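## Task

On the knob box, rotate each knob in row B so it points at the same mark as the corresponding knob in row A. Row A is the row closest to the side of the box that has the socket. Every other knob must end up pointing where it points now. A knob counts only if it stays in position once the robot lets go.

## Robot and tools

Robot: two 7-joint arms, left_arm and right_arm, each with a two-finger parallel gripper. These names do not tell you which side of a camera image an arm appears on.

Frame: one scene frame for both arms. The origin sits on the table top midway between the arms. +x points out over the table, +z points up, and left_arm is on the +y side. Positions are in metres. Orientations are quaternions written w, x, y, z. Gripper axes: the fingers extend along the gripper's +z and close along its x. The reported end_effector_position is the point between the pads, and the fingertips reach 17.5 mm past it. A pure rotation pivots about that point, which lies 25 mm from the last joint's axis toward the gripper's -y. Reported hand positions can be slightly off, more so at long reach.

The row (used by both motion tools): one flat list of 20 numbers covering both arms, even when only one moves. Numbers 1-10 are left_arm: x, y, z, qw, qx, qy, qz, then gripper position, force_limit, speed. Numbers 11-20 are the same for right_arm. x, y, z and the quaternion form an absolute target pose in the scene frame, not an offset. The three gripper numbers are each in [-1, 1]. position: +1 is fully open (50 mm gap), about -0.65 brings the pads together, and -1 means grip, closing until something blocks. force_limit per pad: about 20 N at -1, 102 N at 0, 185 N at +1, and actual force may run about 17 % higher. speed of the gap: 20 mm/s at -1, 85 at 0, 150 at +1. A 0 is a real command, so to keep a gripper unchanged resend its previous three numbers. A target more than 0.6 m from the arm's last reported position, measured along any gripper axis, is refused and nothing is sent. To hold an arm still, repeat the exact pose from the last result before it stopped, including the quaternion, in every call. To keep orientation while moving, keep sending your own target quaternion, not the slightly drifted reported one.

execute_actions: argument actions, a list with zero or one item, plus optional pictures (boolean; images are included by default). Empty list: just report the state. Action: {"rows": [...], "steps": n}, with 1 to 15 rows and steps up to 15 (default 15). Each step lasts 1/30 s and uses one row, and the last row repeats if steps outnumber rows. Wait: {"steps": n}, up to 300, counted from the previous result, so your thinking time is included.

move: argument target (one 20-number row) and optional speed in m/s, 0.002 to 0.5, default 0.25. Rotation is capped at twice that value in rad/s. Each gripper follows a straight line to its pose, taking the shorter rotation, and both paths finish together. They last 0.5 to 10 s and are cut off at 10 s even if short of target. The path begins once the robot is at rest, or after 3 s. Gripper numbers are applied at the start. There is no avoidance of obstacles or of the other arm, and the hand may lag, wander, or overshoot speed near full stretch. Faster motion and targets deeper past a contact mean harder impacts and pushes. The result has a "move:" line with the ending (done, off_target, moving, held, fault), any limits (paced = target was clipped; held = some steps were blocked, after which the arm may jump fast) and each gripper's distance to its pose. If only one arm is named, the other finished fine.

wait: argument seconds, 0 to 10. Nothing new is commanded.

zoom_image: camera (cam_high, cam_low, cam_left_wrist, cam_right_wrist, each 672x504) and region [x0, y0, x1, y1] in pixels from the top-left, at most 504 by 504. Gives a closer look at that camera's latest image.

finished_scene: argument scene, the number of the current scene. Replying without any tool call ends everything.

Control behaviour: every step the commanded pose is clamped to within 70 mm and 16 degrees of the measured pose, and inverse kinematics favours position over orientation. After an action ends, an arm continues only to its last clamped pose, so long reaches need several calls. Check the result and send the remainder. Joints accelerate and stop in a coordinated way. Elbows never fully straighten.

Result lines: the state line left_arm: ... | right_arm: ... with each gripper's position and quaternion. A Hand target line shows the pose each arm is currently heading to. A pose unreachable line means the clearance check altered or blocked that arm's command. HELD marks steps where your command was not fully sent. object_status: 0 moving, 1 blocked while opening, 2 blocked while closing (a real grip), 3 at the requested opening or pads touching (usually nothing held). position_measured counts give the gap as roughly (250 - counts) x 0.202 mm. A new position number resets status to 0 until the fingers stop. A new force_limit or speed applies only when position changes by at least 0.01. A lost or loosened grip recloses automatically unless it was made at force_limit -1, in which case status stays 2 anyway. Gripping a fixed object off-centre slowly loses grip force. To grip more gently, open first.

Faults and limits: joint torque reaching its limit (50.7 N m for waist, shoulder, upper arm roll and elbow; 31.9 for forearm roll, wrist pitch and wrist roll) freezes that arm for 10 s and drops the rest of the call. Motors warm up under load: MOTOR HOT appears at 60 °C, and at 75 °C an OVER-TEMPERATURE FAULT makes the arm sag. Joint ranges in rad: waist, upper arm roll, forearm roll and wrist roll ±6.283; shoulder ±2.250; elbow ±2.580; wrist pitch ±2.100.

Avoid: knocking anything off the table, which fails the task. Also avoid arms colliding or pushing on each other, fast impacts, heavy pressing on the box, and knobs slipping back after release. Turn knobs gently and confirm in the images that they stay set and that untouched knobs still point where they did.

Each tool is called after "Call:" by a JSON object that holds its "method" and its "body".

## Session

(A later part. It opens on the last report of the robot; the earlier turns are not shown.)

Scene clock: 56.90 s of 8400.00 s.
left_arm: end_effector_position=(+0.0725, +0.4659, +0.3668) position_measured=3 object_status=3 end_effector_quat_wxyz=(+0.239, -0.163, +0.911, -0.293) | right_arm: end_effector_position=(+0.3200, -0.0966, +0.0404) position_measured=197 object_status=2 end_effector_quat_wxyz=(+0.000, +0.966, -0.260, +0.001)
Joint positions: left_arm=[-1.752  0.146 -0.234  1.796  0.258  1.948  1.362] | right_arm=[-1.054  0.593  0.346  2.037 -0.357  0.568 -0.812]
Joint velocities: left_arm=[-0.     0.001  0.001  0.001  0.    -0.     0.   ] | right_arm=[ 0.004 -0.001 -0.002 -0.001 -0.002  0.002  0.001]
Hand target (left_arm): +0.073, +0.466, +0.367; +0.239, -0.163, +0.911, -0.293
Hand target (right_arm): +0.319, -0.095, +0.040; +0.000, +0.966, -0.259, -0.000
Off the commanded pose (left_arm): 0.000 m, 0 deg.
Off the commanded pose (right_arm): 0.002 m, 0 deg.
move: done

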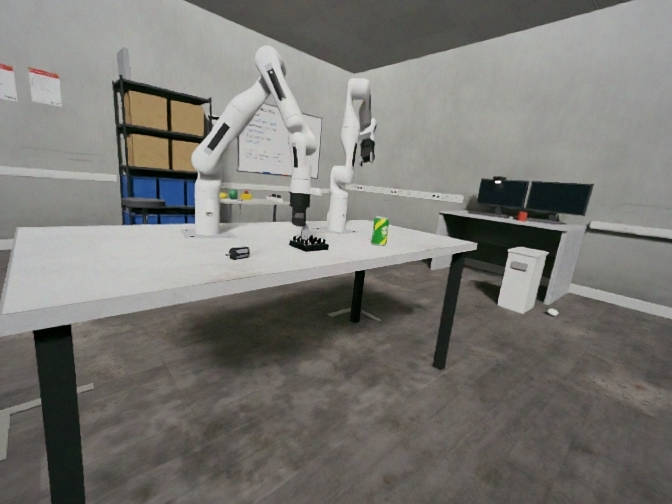

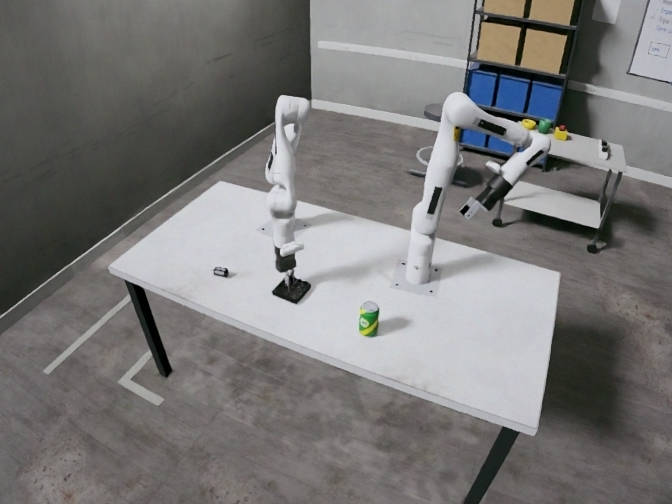

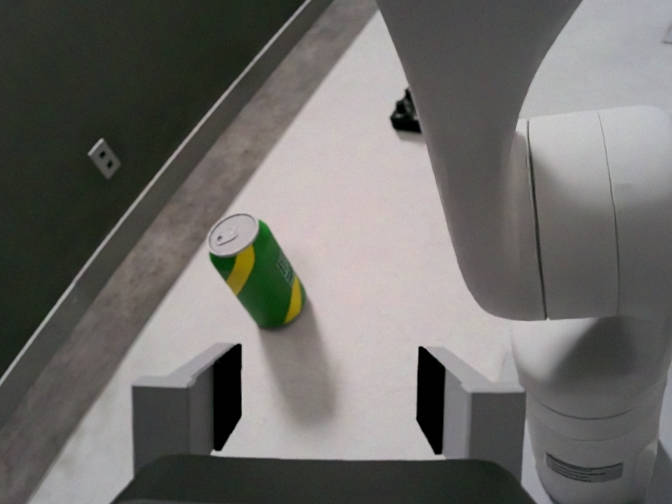

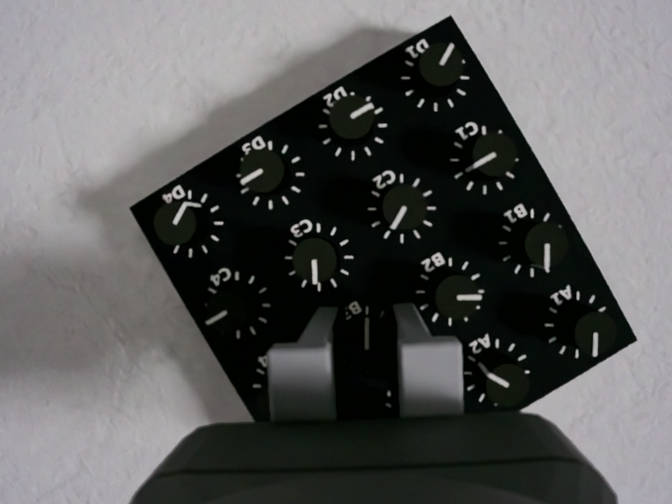

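Call:
{"method": "execute_actions", "body": {"actions": [{"rows":[[0.0725,0.4659,0.3668,0.239,-0.163,0.911,-0.293,1,0,0, 0.320,-0.0966,0.040,0,0.9659,-0.2588,0,-0.05,-0.9,-0.5]],"steps":12}], "pictures": false}}

Call:
{"method": "move", "body": {"target": [0.0725,0.4659,0.3668,0.239,-0.163,0.911,-0.293,1,0,0, 0.320,-0.0966,0.058,0,0.9659,-0.2588,0,-0.05,-0.9,-0.5], "speed": 0.04}}

Call:
{"method": "move", "body": {"target": [0.0725,0.4659,0.3668,0.239,-0.163,0.911,-0.293,1,0,0, 0.3475,-0.0968,0.058,0,0.9659,-0.2588,0,0.05,-0.9,-0.5], "speed": 0.05}}

Call:
{"method": "zoom_image", "body": {"camera": "cam_right_wrist", "region": [240, 200, 490, 420]}}

Scene clock: 66.90 s of 8400.00 s.
left_arm: end_effector_position=(+0.0725, +0.4659, +0.3668) position_measured=3 object_status=3 end_effector_quat_wxyz=(+0.239, -0.163, +0.911, -0.293) | right_arm: end_effector_position=(+0.3205, -0.0965, +0.0404) position_measured=160 object_status=3 end_effector_quat_wxyz=(-0.001, +0.966, -0.259, +0.000)
Joint positions: left_arm=[-1.752  0.146 -0.234  1.796  0.258  1.948  1.362] | right_arm=[-1.05   0.593  0.343  2.036 -0.357  0.568 -0.808]
Joint velocities: left_arm=[-0.    -0.     0.    -0.001 -0.001 -0.    -0.   ] | right_arm=[ 0.     0.001  0.001 -0.     0.001  0.001 -0.   ]
Hand target (left_arm): +0.073, +0.466, +0.367; +0.239, -0.163, +0.911, -0.293
Hand target (right_arm): +0.320, -0.097, +0.040; -0.000, +0.966, -0.259, -0.000
Off the commanded pose (left_arm): 0.000 m, 0 deg.
Off the commanded pose (right_arm): 0.001 m, 0 deg.
Steps of this call (steps 1 to 90: nothing new was sent; then 6.60 s passed at rest; steps 91 to 102: all 12 steps of this action). Readings (end_effector_position | what the end effector reports):
91: left_arm (+0.0725, +0.4659, +0.3668) | right_arm (+0.3202, -0.0969, +0.0404) | left_arm position_measured=3 object_status=3 | right_arm position_measured=190 object_status=0
92: left_arm (+0.0725, +0.4659, +0.3668) | right_arm (+0.3207, -0.0972, +0.0405) | left_arm position_measured=3 object_status=3 | right_arm position_measured=182 object_status=0
94: left_arm (+0.0725, +0.4659, +0.3668) | right_arm (+0.3206, -0.0968, +0.0404) | left_arm position_measured=3 object_status=3 | right_arm position_measured=164 object_status=0
98: left_arm (+0.0725, +0.4659, +0.3668) | right_arm (+0.3205, -0.0965, +0.0404) | left_arm position_measured=3 object_status=3 | right_arm position_measured=160 object_status=0
102: the state above

Scene clock: 67.83 s of 8400.00 s.
left_arm: end_effector_position=(+0.0725, +0.4659, +0.3668) position_measured=3 object_status=3 end_effector_quat_wxyz=(+0.239, -0.163, +0.911, -0.293) | right_arm: end_effector_position=(+0.3200, -0.0968, +0.0579) position_measured=160 object_status=3 end_effector_quat_wxyz=(+0.000, +0.966, -0.259, -0.000)
Joint positions: left_arm=[-1.752  0.146 -0.234  1.796  0.258  1.948  1.362] | right_arm=[-1.07   0.556  0.369  2.023 -0.333  0.621 -0.828]
Joint velocities: left_arm=[ 0.     0.    -0.001 -0.001 -0.001 -0.     0.   ] | right_arm=[-0.002 -0.004 -0.001 -0.    -0.001  0.    -0.001]
Hand target (left_arm): +0.073, +0.466, +0.367; +0.239, -0.163, +0.911, -0.293
Hand target (right_arm): +0.320, -0.097, +0.058; +0.000, +0.966, -0.259, -0.000
Off the commanded pose (left_arm): 0.000 m, 0 deg.
Off the commanded pose (right_arm): 0.000 m, 0 deg.
move: done

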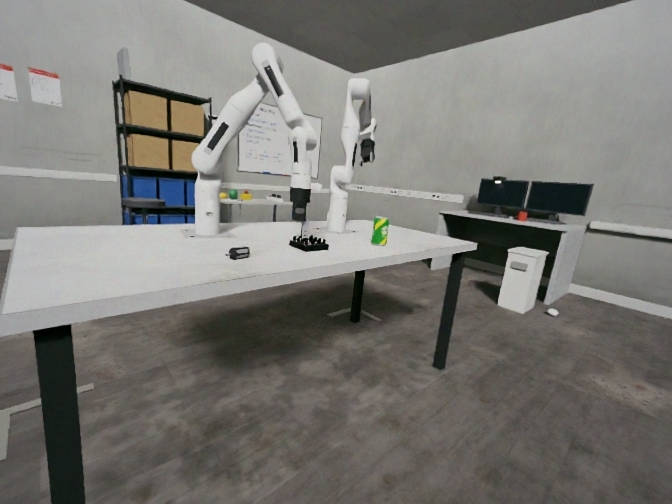

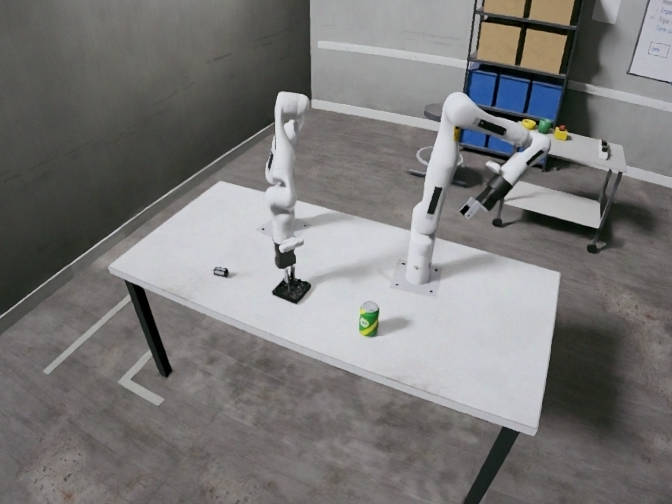

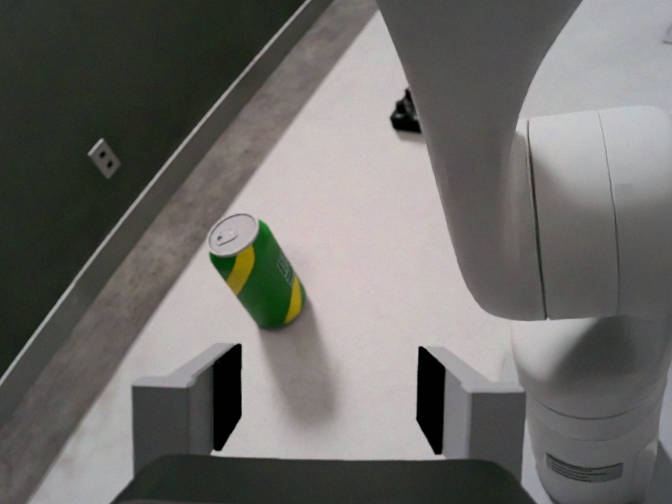

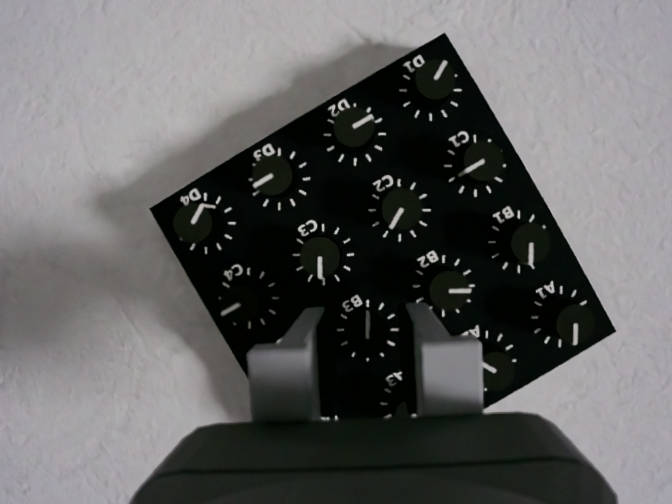

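Scene clock: 68.67 s of 8400.00 s.
left_arm: end_effector_position=(+0.0725, +0.4659, +0.3668) position_measured=3 object_status=3 end_effector_quat_wxyz=(+0.239, -0.163, +0.911, -0.293) | right_arm: end_effector_position=(+0.3474, -0.0966, +0.0581) position_measured=145 object_status=3 end_effector_quat_wxyz=(-0.000, +0.966, -0.259, +0.000)
Joint positions: left_arm=[-1.752  0.146 -0.234  1.796  0.258  1.948  1.362] | right_arm=[-1.023  0.591  0.367  1.945 -0.331  0.663 -0.799]
Joint velocities: left_arm=[ 0.001  0.002 -0.     0.001 -0.001  0.     0.   ] | right_arm=[ 0.002  0.002  0.001 -0.001 -0.     0.001  0.001]
Hand target (left_arm): +0.073, +0.466, +0.367; +0.239, -0.163, +0.911, -0.293
Hand target (right_arm): +0.347, -0.097, +0.058; -0.000, +0.966, -0.259, -0.000
Off the commanded pose (left_arm): 0.000 m, 0 deg.
Off the commanded pose (right_arm): 0.000 m, 0 deg.
move: done

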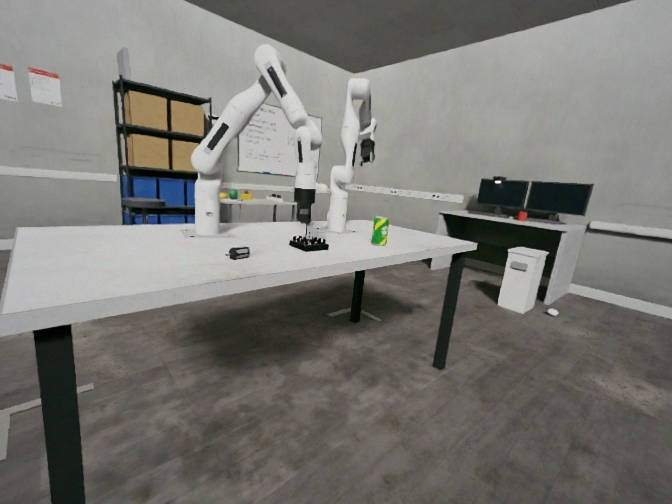

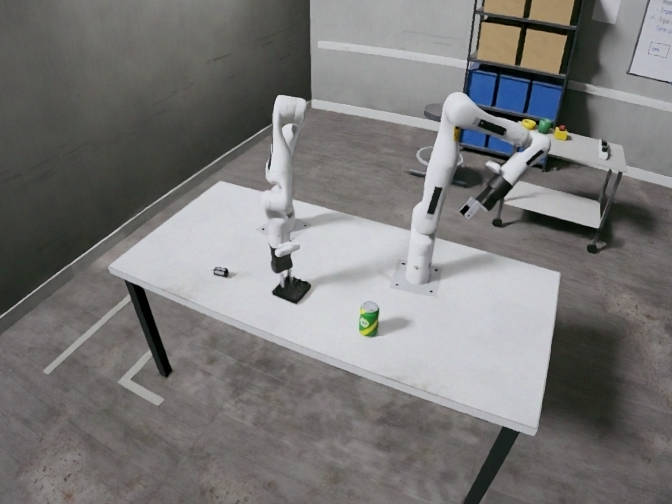

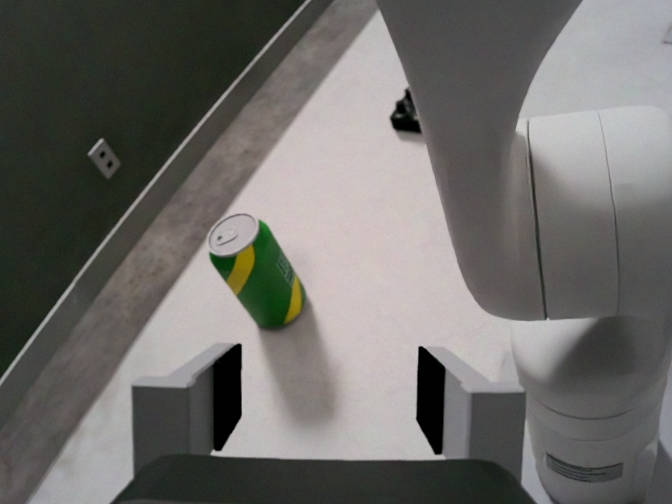

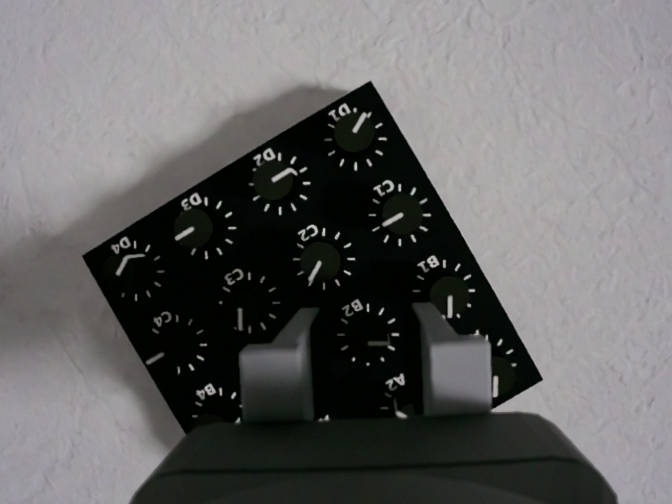

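Region (240, 200, 490, 420) of cam_right_wrist's 672x504 image, scaled by 2.016; it fills the top 444 rows of this view, and the rest is white.

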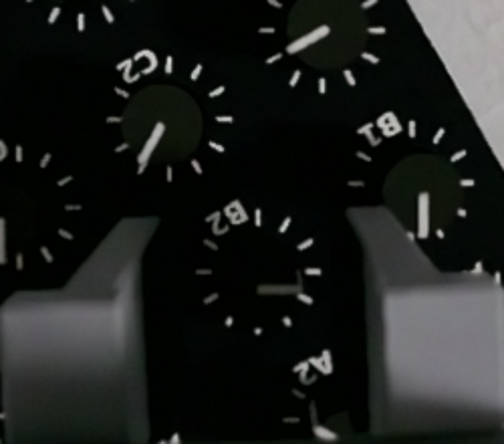

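Call:
{"method": "move", "body": {"target": [0.0725,0.4659,0.3668,0.239,-0.163,0.911,-0.293,1,0,0, 0.3468,-0.098,0.040,0,0.9659,-0.2588,0,0.05,-0.9,-0.5], "speed": 0.02}}

Call:
{"method": "execute_actions", "body": {"actions": [{"rows":[[0.0725,0.4659,0.3668,0.239,-0.163,0.911,-0.293,1,0,0, 0.3468,-0.098,0.040,0,0.9659,-0.2588,0,-1,-0.9,-1]],"steps":15}], "pictures": false}}

Call:
{"method": "execute_actions", "body": {"actions": [{"steps":12}], "pictures": false}}

Call:
{"method": "move", "body": {"target": [0.0725,0.4659,0.3668,0.239,-0.163,0.911,-0.293,1,0,0, 0.3462,-0.0965,0.040,0,0.3827,-0.9239,0,-1,-0.9,-1], "speed": 0.22}}

Scene clock: 82.20 s of 8400.00 s.
left_arm: end_effector_position=(+0.0725, +0.4659, +0.3668) position_measured=3 object_status=3 end_effector_quat_wxyz=(+0.239, -0.163, +0.911, -0.293) | right_arm: end_effector_position=(+0.3516, -0.0927, +0.0527) position_measured=145 object_status=3 end_effector_quat_wxyz=(-0.012, +0.966, -0.259, +0.006)
Joint positions: left_arm=[-1.752  0.146 -0.234  1.796  0.258  1.948  1.362] | right_arm=[-1.008  0.598  0.35   1.959 -0.354  0.618 -0.777]
Joint velocities: left_arm=[ 0.001 -0.001 -0.     0.    -0.002  0.    -0.   ] | right_arm=[-0.    -0.001 -0.    -0.    -0.     0.     0.001]
Hand target (left_arm): +0.073, +0.466, +0.367; +0.239, -0.163, +0.911, -0.293
Hand target (right_arm): +0.347, -0.098, +0.040; -0.000, +0.966, -0.259, -0.000
Off the commanded pose (left_arm): 0.000 m, 0 deg.
Off the commanded pose (right_arm): 0.015 m, 2 deg.
After step 90, 9.40 s passed at rest.
move: off_target (right_arm)

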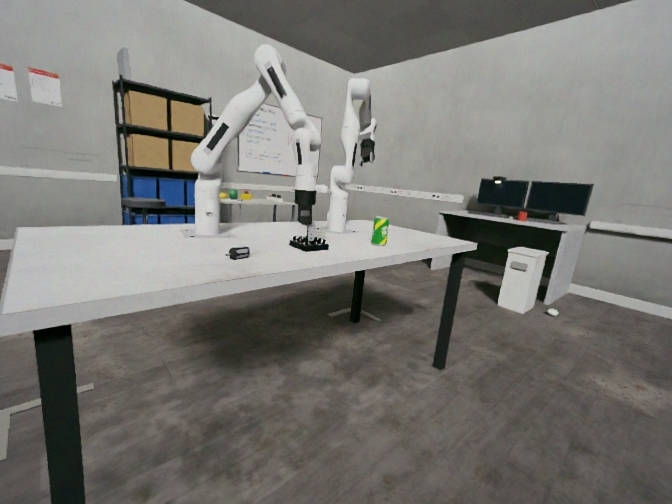

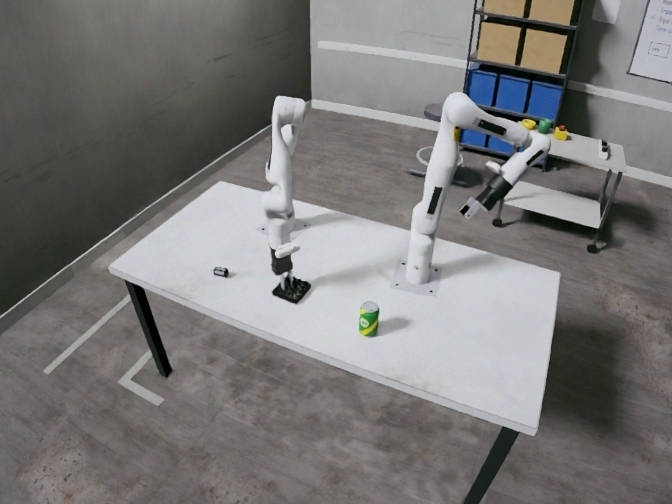

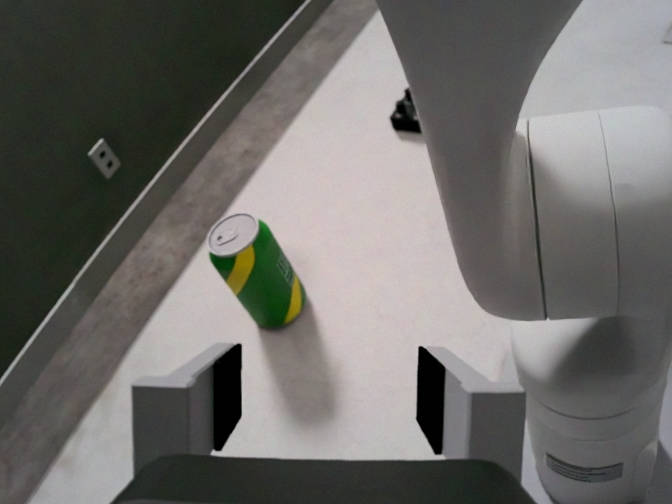

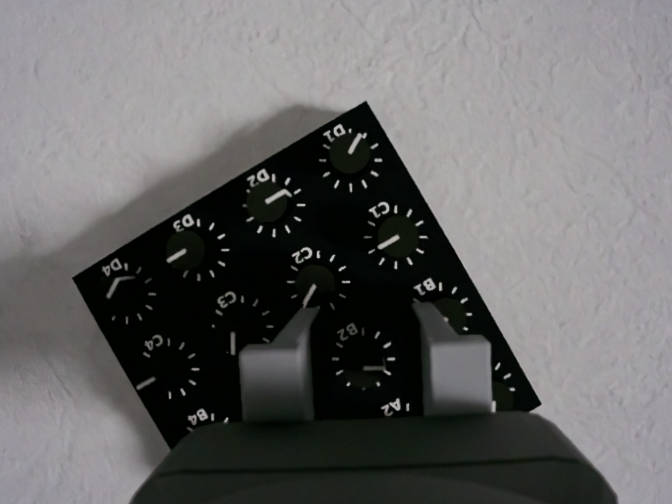

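Scene clock: 82.70 s of 8400.00 s.
left_arm: end_effector_position=(+0.0725, +0.4659, +0.3668) position_measured=3 object_status=3 end_effector_quat_wxyz=(+0.239, -0.163, +0.911, -0.293) | right_arm: end_effector_position=(+0.3507, -0.0962, +0.0447) position_measured=193 object_status=0 end_effector_quat_wxyz=(-0.005, +0.966, -0.259, +0.004)
Joint positions: left_arm=[-1.752  0.146 -0.234  1.796  0.258  1.948  1.362] | right_arm=[-1.006  0.616  0.349  1.96  -0.354  0.61  -0.777]
Joint velocities: left_arm=[ 0.     0.    -0.    -0.002 -0.     0.     0.   ] | right_arm=[ 0.014  0.073  0.002 -0.002  0.006 -0.019 -0.005]
Hand target (left_arm): +0.073, +0.466, +0.367; +0.239, -0.163, +0.911, -0.293
Hand target (right_arm): +0.347, -0.098, +0.040; +0.000, +0.966, -0.259, +0.000
Off the commanded pose (left_arm): 0.000 m, 0 deg.
Off the commanded pose (right_arm): 0.006 m, 1 deg.
Steps of this call (steps 1 to 15: all 15 steps of this action). Readings (end_effector_position | what the end effector reports):
1: left_arm (+0.0725, +0.4659, +0.3668) | right_arm (+0.3517, -0.0927, +0.0528) | left_arm position_measured=3 object_status=3 | right_arm position_measured=147 object_status=0
2: left_arm (+0.0725, +0.4659, +0.3668) | right_arm (+0.3520, -0.0929, +0.0528) | left_arm position_measured=3 object_status=3 | right_arm position_measured=151 object_status=0
4: left_arm (+0.0725, +0.4659, +0.3668) | right_arm (+0.3525, -0.0931, +0.0528) | left_arm position_measured=3 object_status=3 | right_arm position_measured=157 object_status=0
8: left_arm (+0.0725, +0.4659, +0.3668) | right_arm (+0.3532, -0.0932, +0.0528) | left_arm position_measured=3 object_status=3 | right_arm position_measured=170 object_status=0
15: the state above

Scene clock: 83.10 s of 8400.00 s.
left_arm: end_effector_position=(+0.0725, +0.4659, +0.3668) position_measured=3 object_status=3 end_effector_quat_wxyz=(+0.239, -0.163, +0.911, -0.293) | right_arm: end_effector_position=(+0.3509, -0.0963, +0.0442) position_measured=198 object_status=2 end_effector_quat_wxyz=(-0.005, +0.966, -0.260, +0.004)
Joint positions: left_arm=[-1.752  0.146 -0.234  1.796  0.258  1.948  1.362] | right_arm=[-1.005  0.618  0.349  1.959 -0.354  0.61  -0.777]
Joint velocities: left_arm=[-0.    -0.001  0.    -0.    -0.001 -0.    -0.   ] | right_arm=[-0.     0.     0.001  0.    -0.     0.001  0.   ]
Hand target (left_arm): +0.073, +0.466, +0.367; +0.239, -0.163, +0.911, -0.293
Hand target (right_arm): +0.347, -0.098, +0.040; +0.000, +0.966, -0.259, +0.000
Off the commanded pose (left_arm): 0.000 m, 0 deg.
Off the commanded pose (right_arm): 0.006 m, 1 deg.
Steps of this call (steps 1 to 12: nothing new was sent). Readings (end_effector_position | what the end effector reports):
1: left_arm (+0.0725, +0.4659, +0.3668) | right_arm (+0.3508, -0.0964, +0.0442) | left_arm position_measured=3 object_status=3 | right_arm position_measured=197 object_status=0
2: left_arm (+0.0725, +0.4659, +0.3668) | right_arm (+0.3508, -0.0963, +0.0442) | left_arm position_measured=3 object_status=3 | right_arm position_measured=198 object_status=0
4: left_arm (+0.0725, +0.4659, +0.3668) | right_arm (+0.3509, -0.0963, +0.0442) | left_arm position_measured=3 object_status=3 | right_arm position_measured=198 object_status=0
8: left_arm (+0.0725, +0.4659, +0.3668) | right_arm (+0.3509, -0.0963, +0.0442) | left_arm position_measured=3 object_status=3 | right_arm position_measured=198 object_status=2
12: the state above

Scene clock: 87.80 s of 8400.00 s.
left_arm: end_effector_position=(+0.0725, +0.4659, +0.3668) position_measured=3 object_status=3 end_effector_quat_wxyz=(+0.239, -0.163, +0.911, -0.293) | right_arm: end_effector_position=(+0.3512, -0.0977, +0.0442) position_measured=198 object_status=2 end_effector_quat_wxyz=(+0.006, -0.381, +0.925, +0.000)
Joint positions: left_arm=[-1.752  0.146 -0.234  1.796  0.258  1.948  1.362] | right_arm=[-1.381  0.785  0.84   1.912 -0.81   0.811 -2.281]
Joint velocities: left_arm=[-0.     0.001 -0.001 -0.001 -0.001  0.    -0.001] | right_arm=[ 0.002 -0.001 -0.007 -0.001  0.009 -0.004 -0.007]
Hand target (left_arm): +0.073, +0.466, +0.367; +0.239, -0.163, +0.911, -0.293
Hand target (right_arm): +0.346, -0.096, +0.040; +0.000, -0.383, +0.924, +0.000
Off the commanded pose (left_arm): 0.000 m, 0 deg.
Off the commanded pose (right_arm): 0.007 m, 1 deg.
move: off_target (right_arm)

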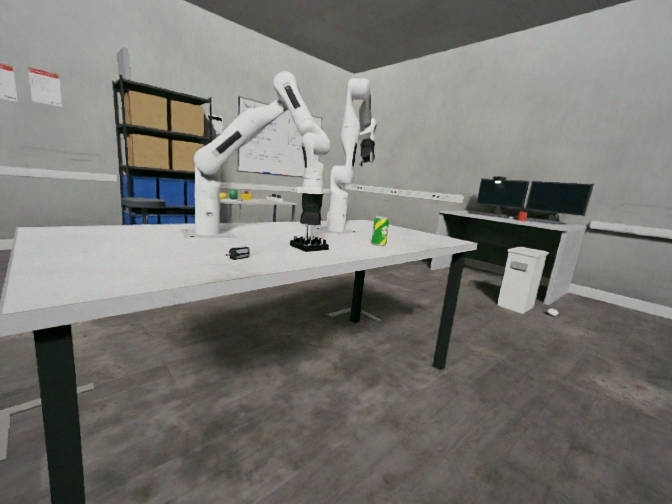

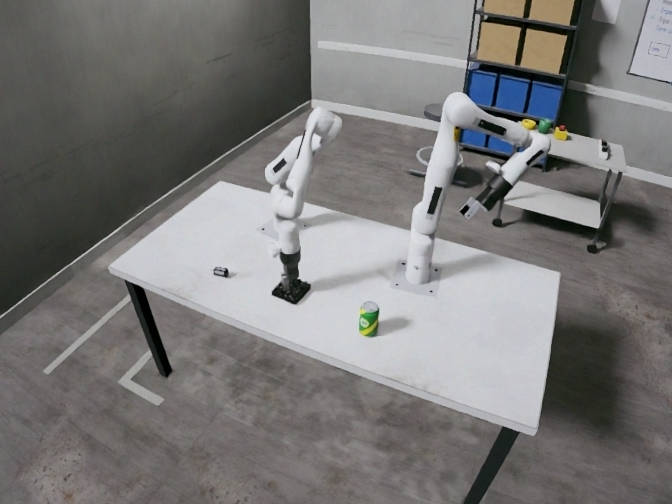

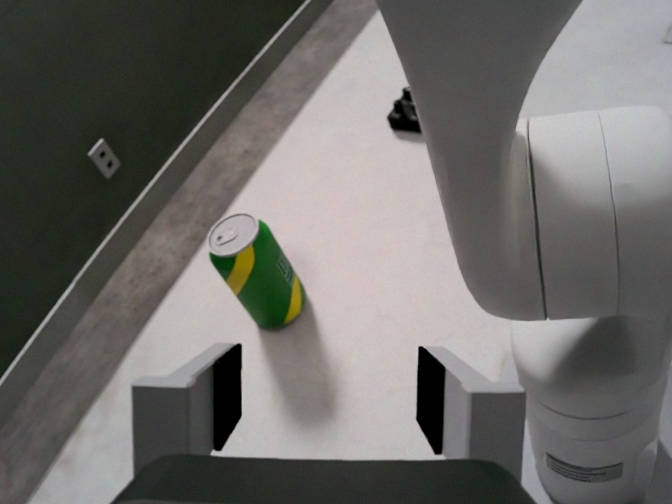

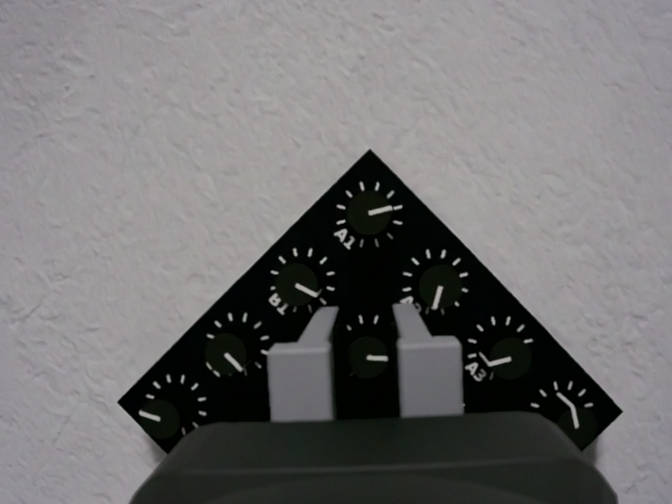

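Call:
{"method": "execute_actions", "body": {"actions": [{"rows":[[0.0725,0.4659,0.3668,0.239,-0.163,0.911,-0.293,1,0,0, 0.3512,-0.0977,0.0445,0,0.3827,-0.9239,0,-0.2,-0.9,-0.5]],"steps":10}], "pictures": false}}

Call:
{"method": "move", "body": {"target": [0.0725,0.4659,0.3668,0.239,-0.163,0.911,-0.293,1,0,0, 0.3512,-0.0977,0.065,0,0.3827,-0.9239,0,-0.2,-0.9,-0.5], "speed": 0.05}}

Call:
{"method": "move", "body": {"target": [0.0725,0.4659,0.3668,0.239,-0.163,0.911,-0.293,1,0,0, 0.30,-0.085,0.12,0,0.7071,-0.7071,0,0.4,-0.9,-0.5], "speed": 0.3}}

Call:
{"method": "zoom_image", "body": {"camera": "cam_right_wrist", "region": [200, 40, 520, 360]}}

Scene clock: 97.40 s of 8400.00 s.
left_arm: end_effector_position=(+0.0725, +0.4659, +0.3668) position_measured=3 object_status=3 end_effector_quat_wxyz=(+0.239, -0.163, +0.911, -0.293) | right_arm: end_effector_position=(+0.3512, -0.0976, +0.0446) position_measured=182 object_status=0 end_effector_quat_wxyz=(+0.000, -0.383, +0.924, +0.000)
Joint positions: left_arm=[-1.752  0.146 -0.234  1.796  0.258  1.948  1.362] | right_arm=[-1.376  0.789  0.84   1.9   -0.799  0.829 -2.286]
Joint velocities: left_arm=[-0.001  0.001 -0.     0.    -0.002  0.    -0.   ] | right_arm=[ 0.001  0.004 -0.    -0.001  0.004 -0.001 -0.   ]
Hand target (left_arm): +0.073, +0.466, +0.367; +0.239, -0.163, +0.911, -0.293
Hand target (right_arm): +0.351, -0.098, +0.045; -0.000, -0.383, +0.924, -0.000
Off the commanded pose (left_arm): 0.000 m, 0 deg.
Off the commanded pose (right_arm): 0.000 m, 0 deg.
Steps of this call (steps 1 to 90: nothing new was sent; then 6.27 s passed at rest; steps 91 to 100: all 10 steps of this action). Readings (end_effector_position | what the end effector reports):
91: left_arm (+0.0725, +0.4659, +0.3668) | right_arm (+0.3514, -0.0977, +0.0443) | left_arm position_measured=3 object_status=3 | right_arm position_measured=191 object_status=0
92: left_arm (+0.0725, +0.4659, +0.3668) | right_arm (+0.3513, -0.0974, +0.0445) | left_arm position_measured=3 object_status=3 | right_arm position_measured=184 object_status=0
94: left_arm (+0.0725, +0.4659, +0.3668) | right_arm (+0.3521, -0.0977, +0.0455) | left_arm position_measured=3 object_status=3 | right_arm position_measured=182 object_status=0
98: left_arm (+0.0725, +0.4659, +0.3668) | right_arm (+0.3512, -0.0975, +0.0447) | left_arm position_measured=3 object_status=3 | right_arm position_measured=182 object_status=0
100: the state above

Scene clock: 98.33 s of 8400.00 s.
left_arm: end_effector_position=(+0.0725, +0.4659, +0.3668) position_measured=3 object_status=3 end_effector_quat_wxyz=(+0.239, -0.163, +0.911, -0.293) | right_arm: end_effector_position=(+0.3512, -0.0979, +0.0649) position_measured=182 object_status=3 end_effector_quat_wxyz=(-0.000, -0.383, +0.924, -0.000)
Joint positions: left_arm=[-1.752  0.146 -0.234  1.796  0.258  1.948  1.362] | right_arm=[-1.398  0.757  0.877  1.884 -0.758  0.875 -2.317]
Joint velocities: left_arm=[-0.    -0.    -0.    -0.001 -0.002  0.     0.   ] | right_arm=[-0.003 -0.001 -0.002 -0.    -0.    -0.001  0.   ]
Hand target (left_arm): +0.073, +0.466, +0.367; +0.239, -0.163, +0.911, -0.293
Hand target (right_arm): +0.351, -0.098, +0.065; -0.000, -0.383, +0.924, -0.000
Off the commanded pose (left_arm): 0.000 m, 0 deg.
Off the commanded pose (right_arm): 0.000 m, 0 deg.
move: done

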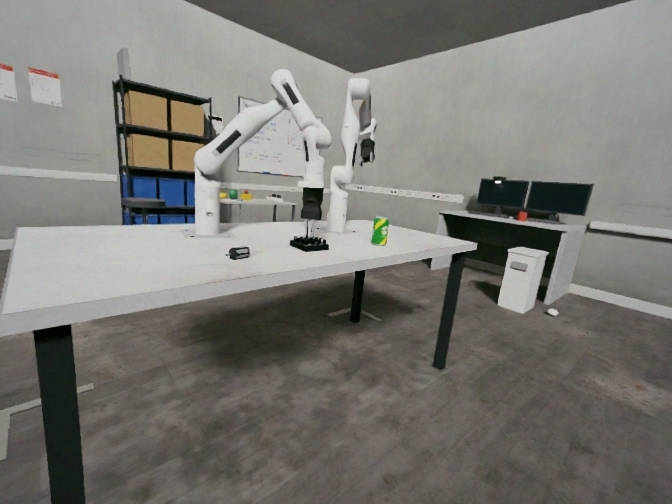

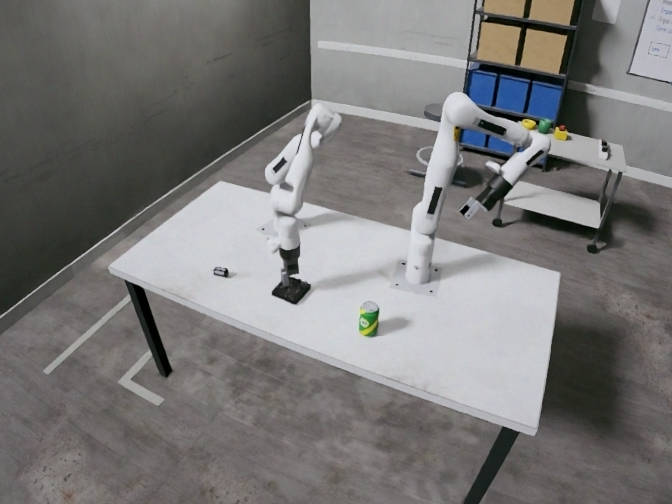

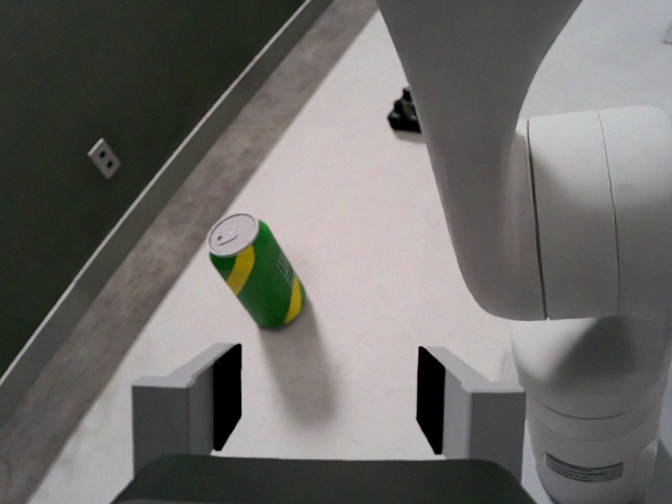

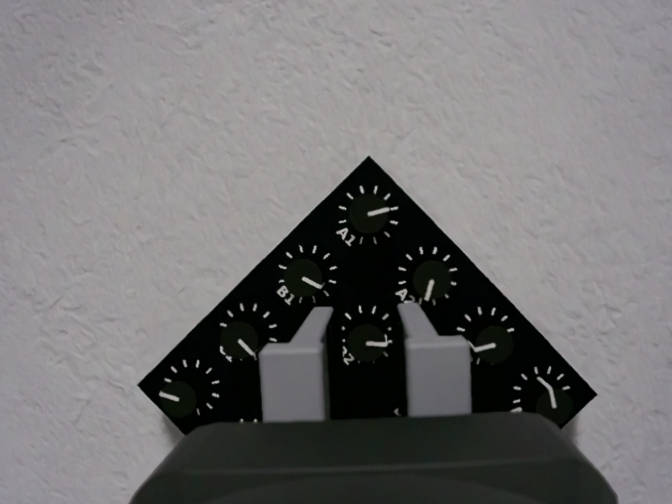

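Scene clock: 99.97 s of 8400.00 s.
left_arm: end_effector_position=(+0.0725, +0.4659, +0.3668) position_measured=3 object_status=3 end_effector_quat_wxyz=(+0.239, -0.163, +0.911, -0.293) | right_arm: end_effector_position=(+0.3000, -0.0855, +0.1197) position_measured=92 object_status=3 end_effector_quat_wxyz=(+0.001, +0.707, -0.707, +0.000)
Joint positions: left_arm=[-1.752  0.146 -0.234  1.796  0.258  1.948  1.362] | right_arm=[-1.493  0.502  0.798  1.985 -0.474  0.851 -1.832]
Joint velocities: left_arm=[ 0.     0.001 -0.001  0.     0.001  0.    -0.   ] | right_arm=[-0.002 -0.005  0.001  0.     0.     0.     0.   ]
Hand target (left_arm): +0.073, +0.466, +0.367; +0.239, -0.163, +0.911, -0.293
Hand target (right_arm): +0.300, -0.085, +0.120; +0.000, +0.707, -0.707, +0.000
Off the commanded pose (left_arm): 0.000 m, 0 deg.
Off the commanded pose (right_arm): 0.001 m, 0 deg.
move: done

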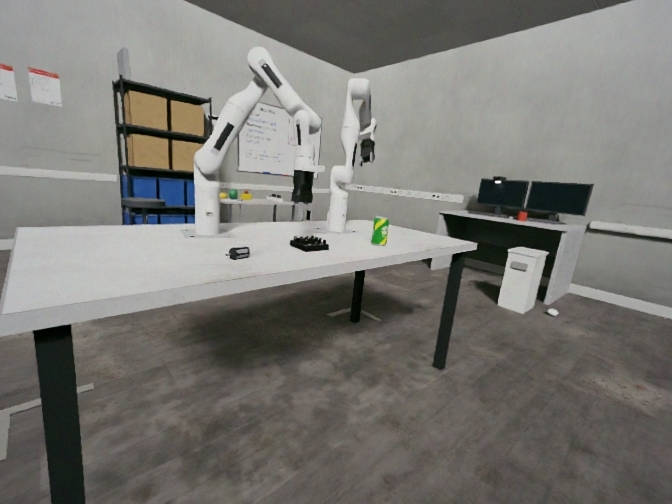

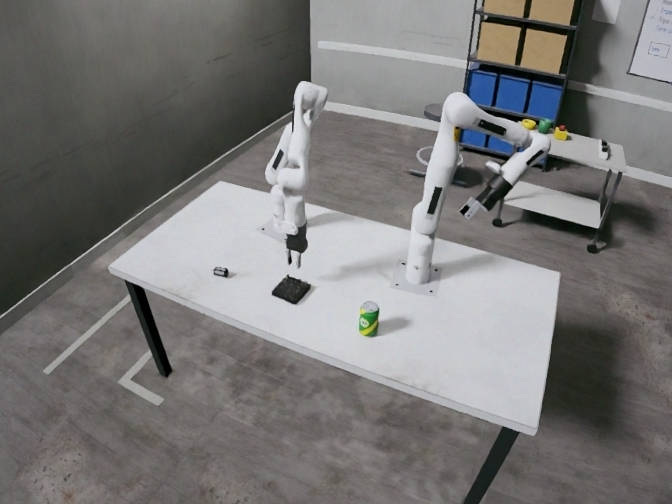

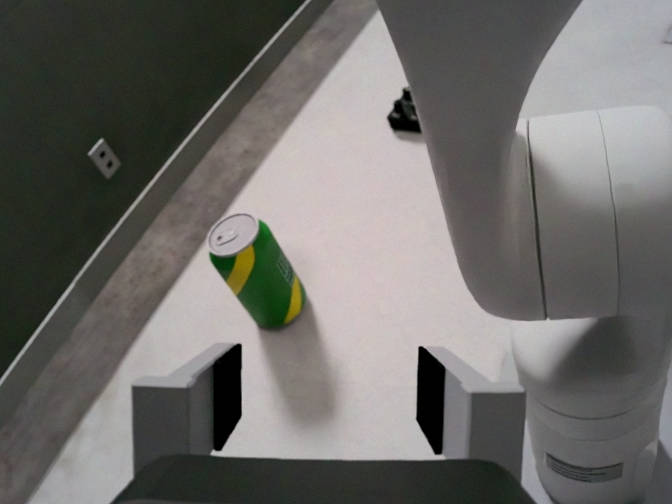

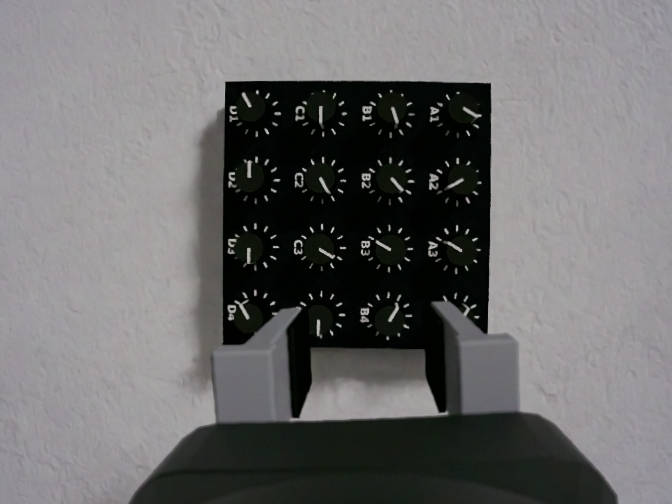

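Region (200, 40, 520, 360) of cam_right_wrist's 672x504 image, scaled by 1.575.

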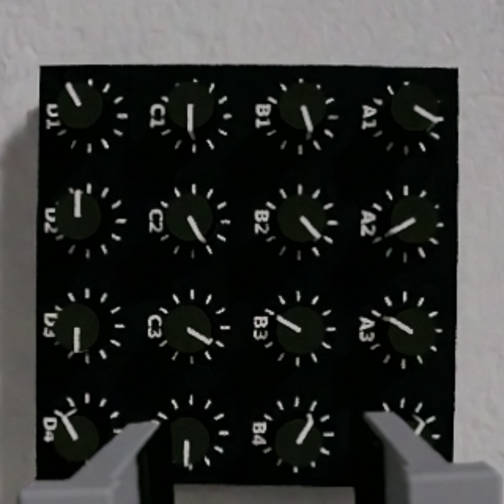

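Call:
{"method": "move", "body": {"target": [0.0725,0.4659,0.3668,0.239,-0.163,0.911,-0.293,1,0,0, 0.350,-0.0950,0.060,0,0.7071,-0.7071,0,-0.05,-0.9,-0.5], "speed": 0.1}}

Call:
{"method": "zoom_image", "body": {"camera": "cam_right_wrist", "region": [240, 200, 490, 420]}}

Scene clock: 124.03 s of 8400.00 s.
left_arm: end_effector_position=(+0.0725, +0.4659, +0.3668) position_measured=3 object_status=3 end_effector_quat_wxyz=(+0.239, -0.163, +0.911, -0.293) | right_arm: end_effector_position=(+0.3498, -0.0943, +0.0603) position_measured=160 object_status=3 end_effector_quat_wxyz=(-0.000, +0.708, -0.707, -0.000)
Joint positions: left_arm=[-1.752  0.146 -0.234  1.796  0.258  1.948  1.362] | right_arm=[-1.283  0.665  0.678  1.937 -0.604  0.751 -1.648]
Joint velocities: left_arm=[ 0. -0.  0. -0. -0.  0.  0.] | right_arm=[ 0.01   0.008  0.005 -0.001 -0.003  0.001  0.002]
Hand target (left_arm): +0.073, +0.466, +0.367; +0.239, -0.163, +0.911, -0.293
Hand target (right_arm): +0.350, -0.095, +0.060; -0.000, +0.707, -0.707, -0.000
Off the commanded pose (left_arm): 0.000 m, 0 deg.
Off the commanded pose (right_arm): 0.001 m, 0 deg.
After step 90, 20.00 s passed at rest.
move: done

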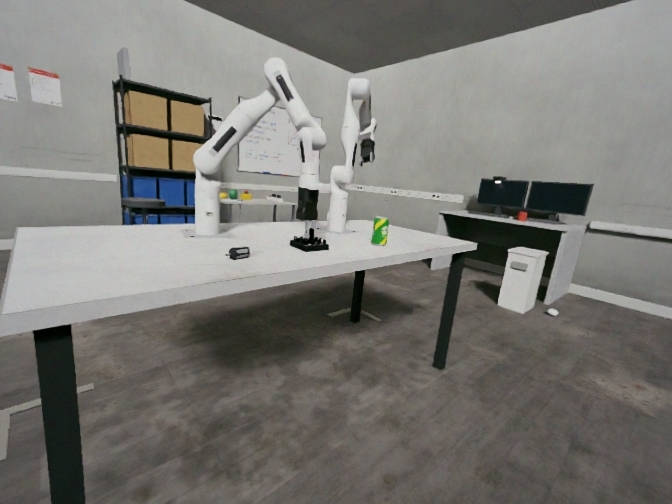

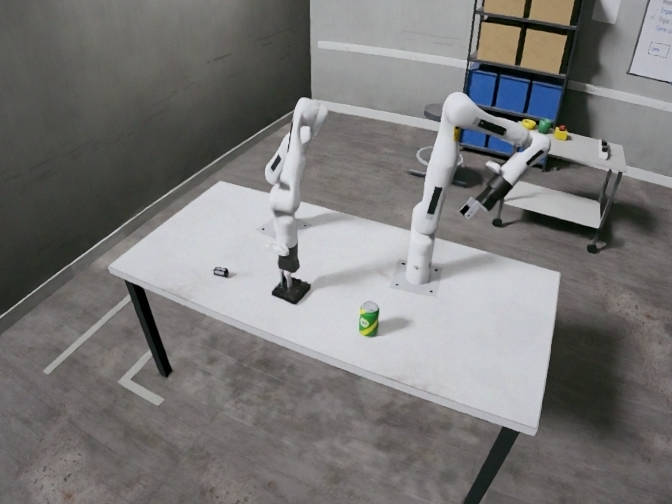

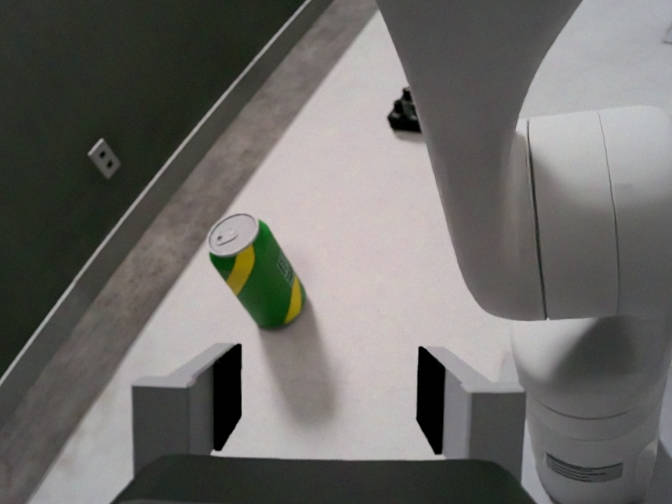

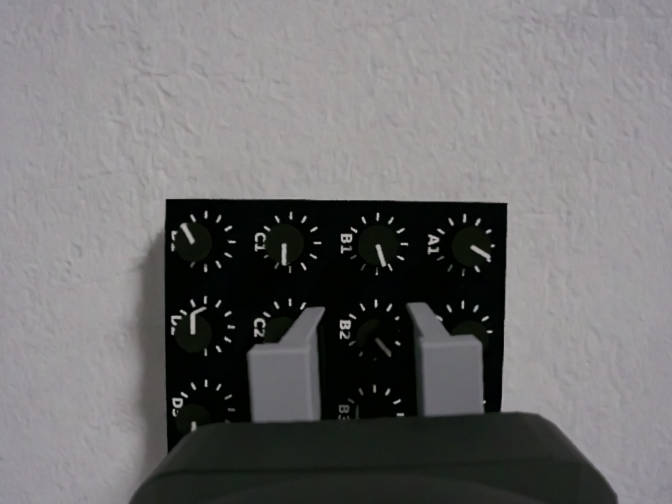

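Region (240, 200, 490, 420) of cam_right_wrist's 672x504 image, scaled by 2.016; it fills the top 444 rows of this view, and the rest is white.

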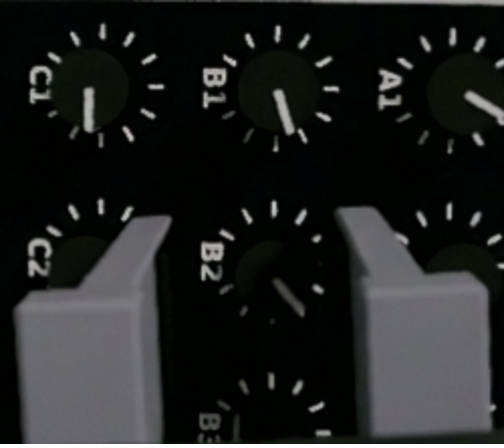

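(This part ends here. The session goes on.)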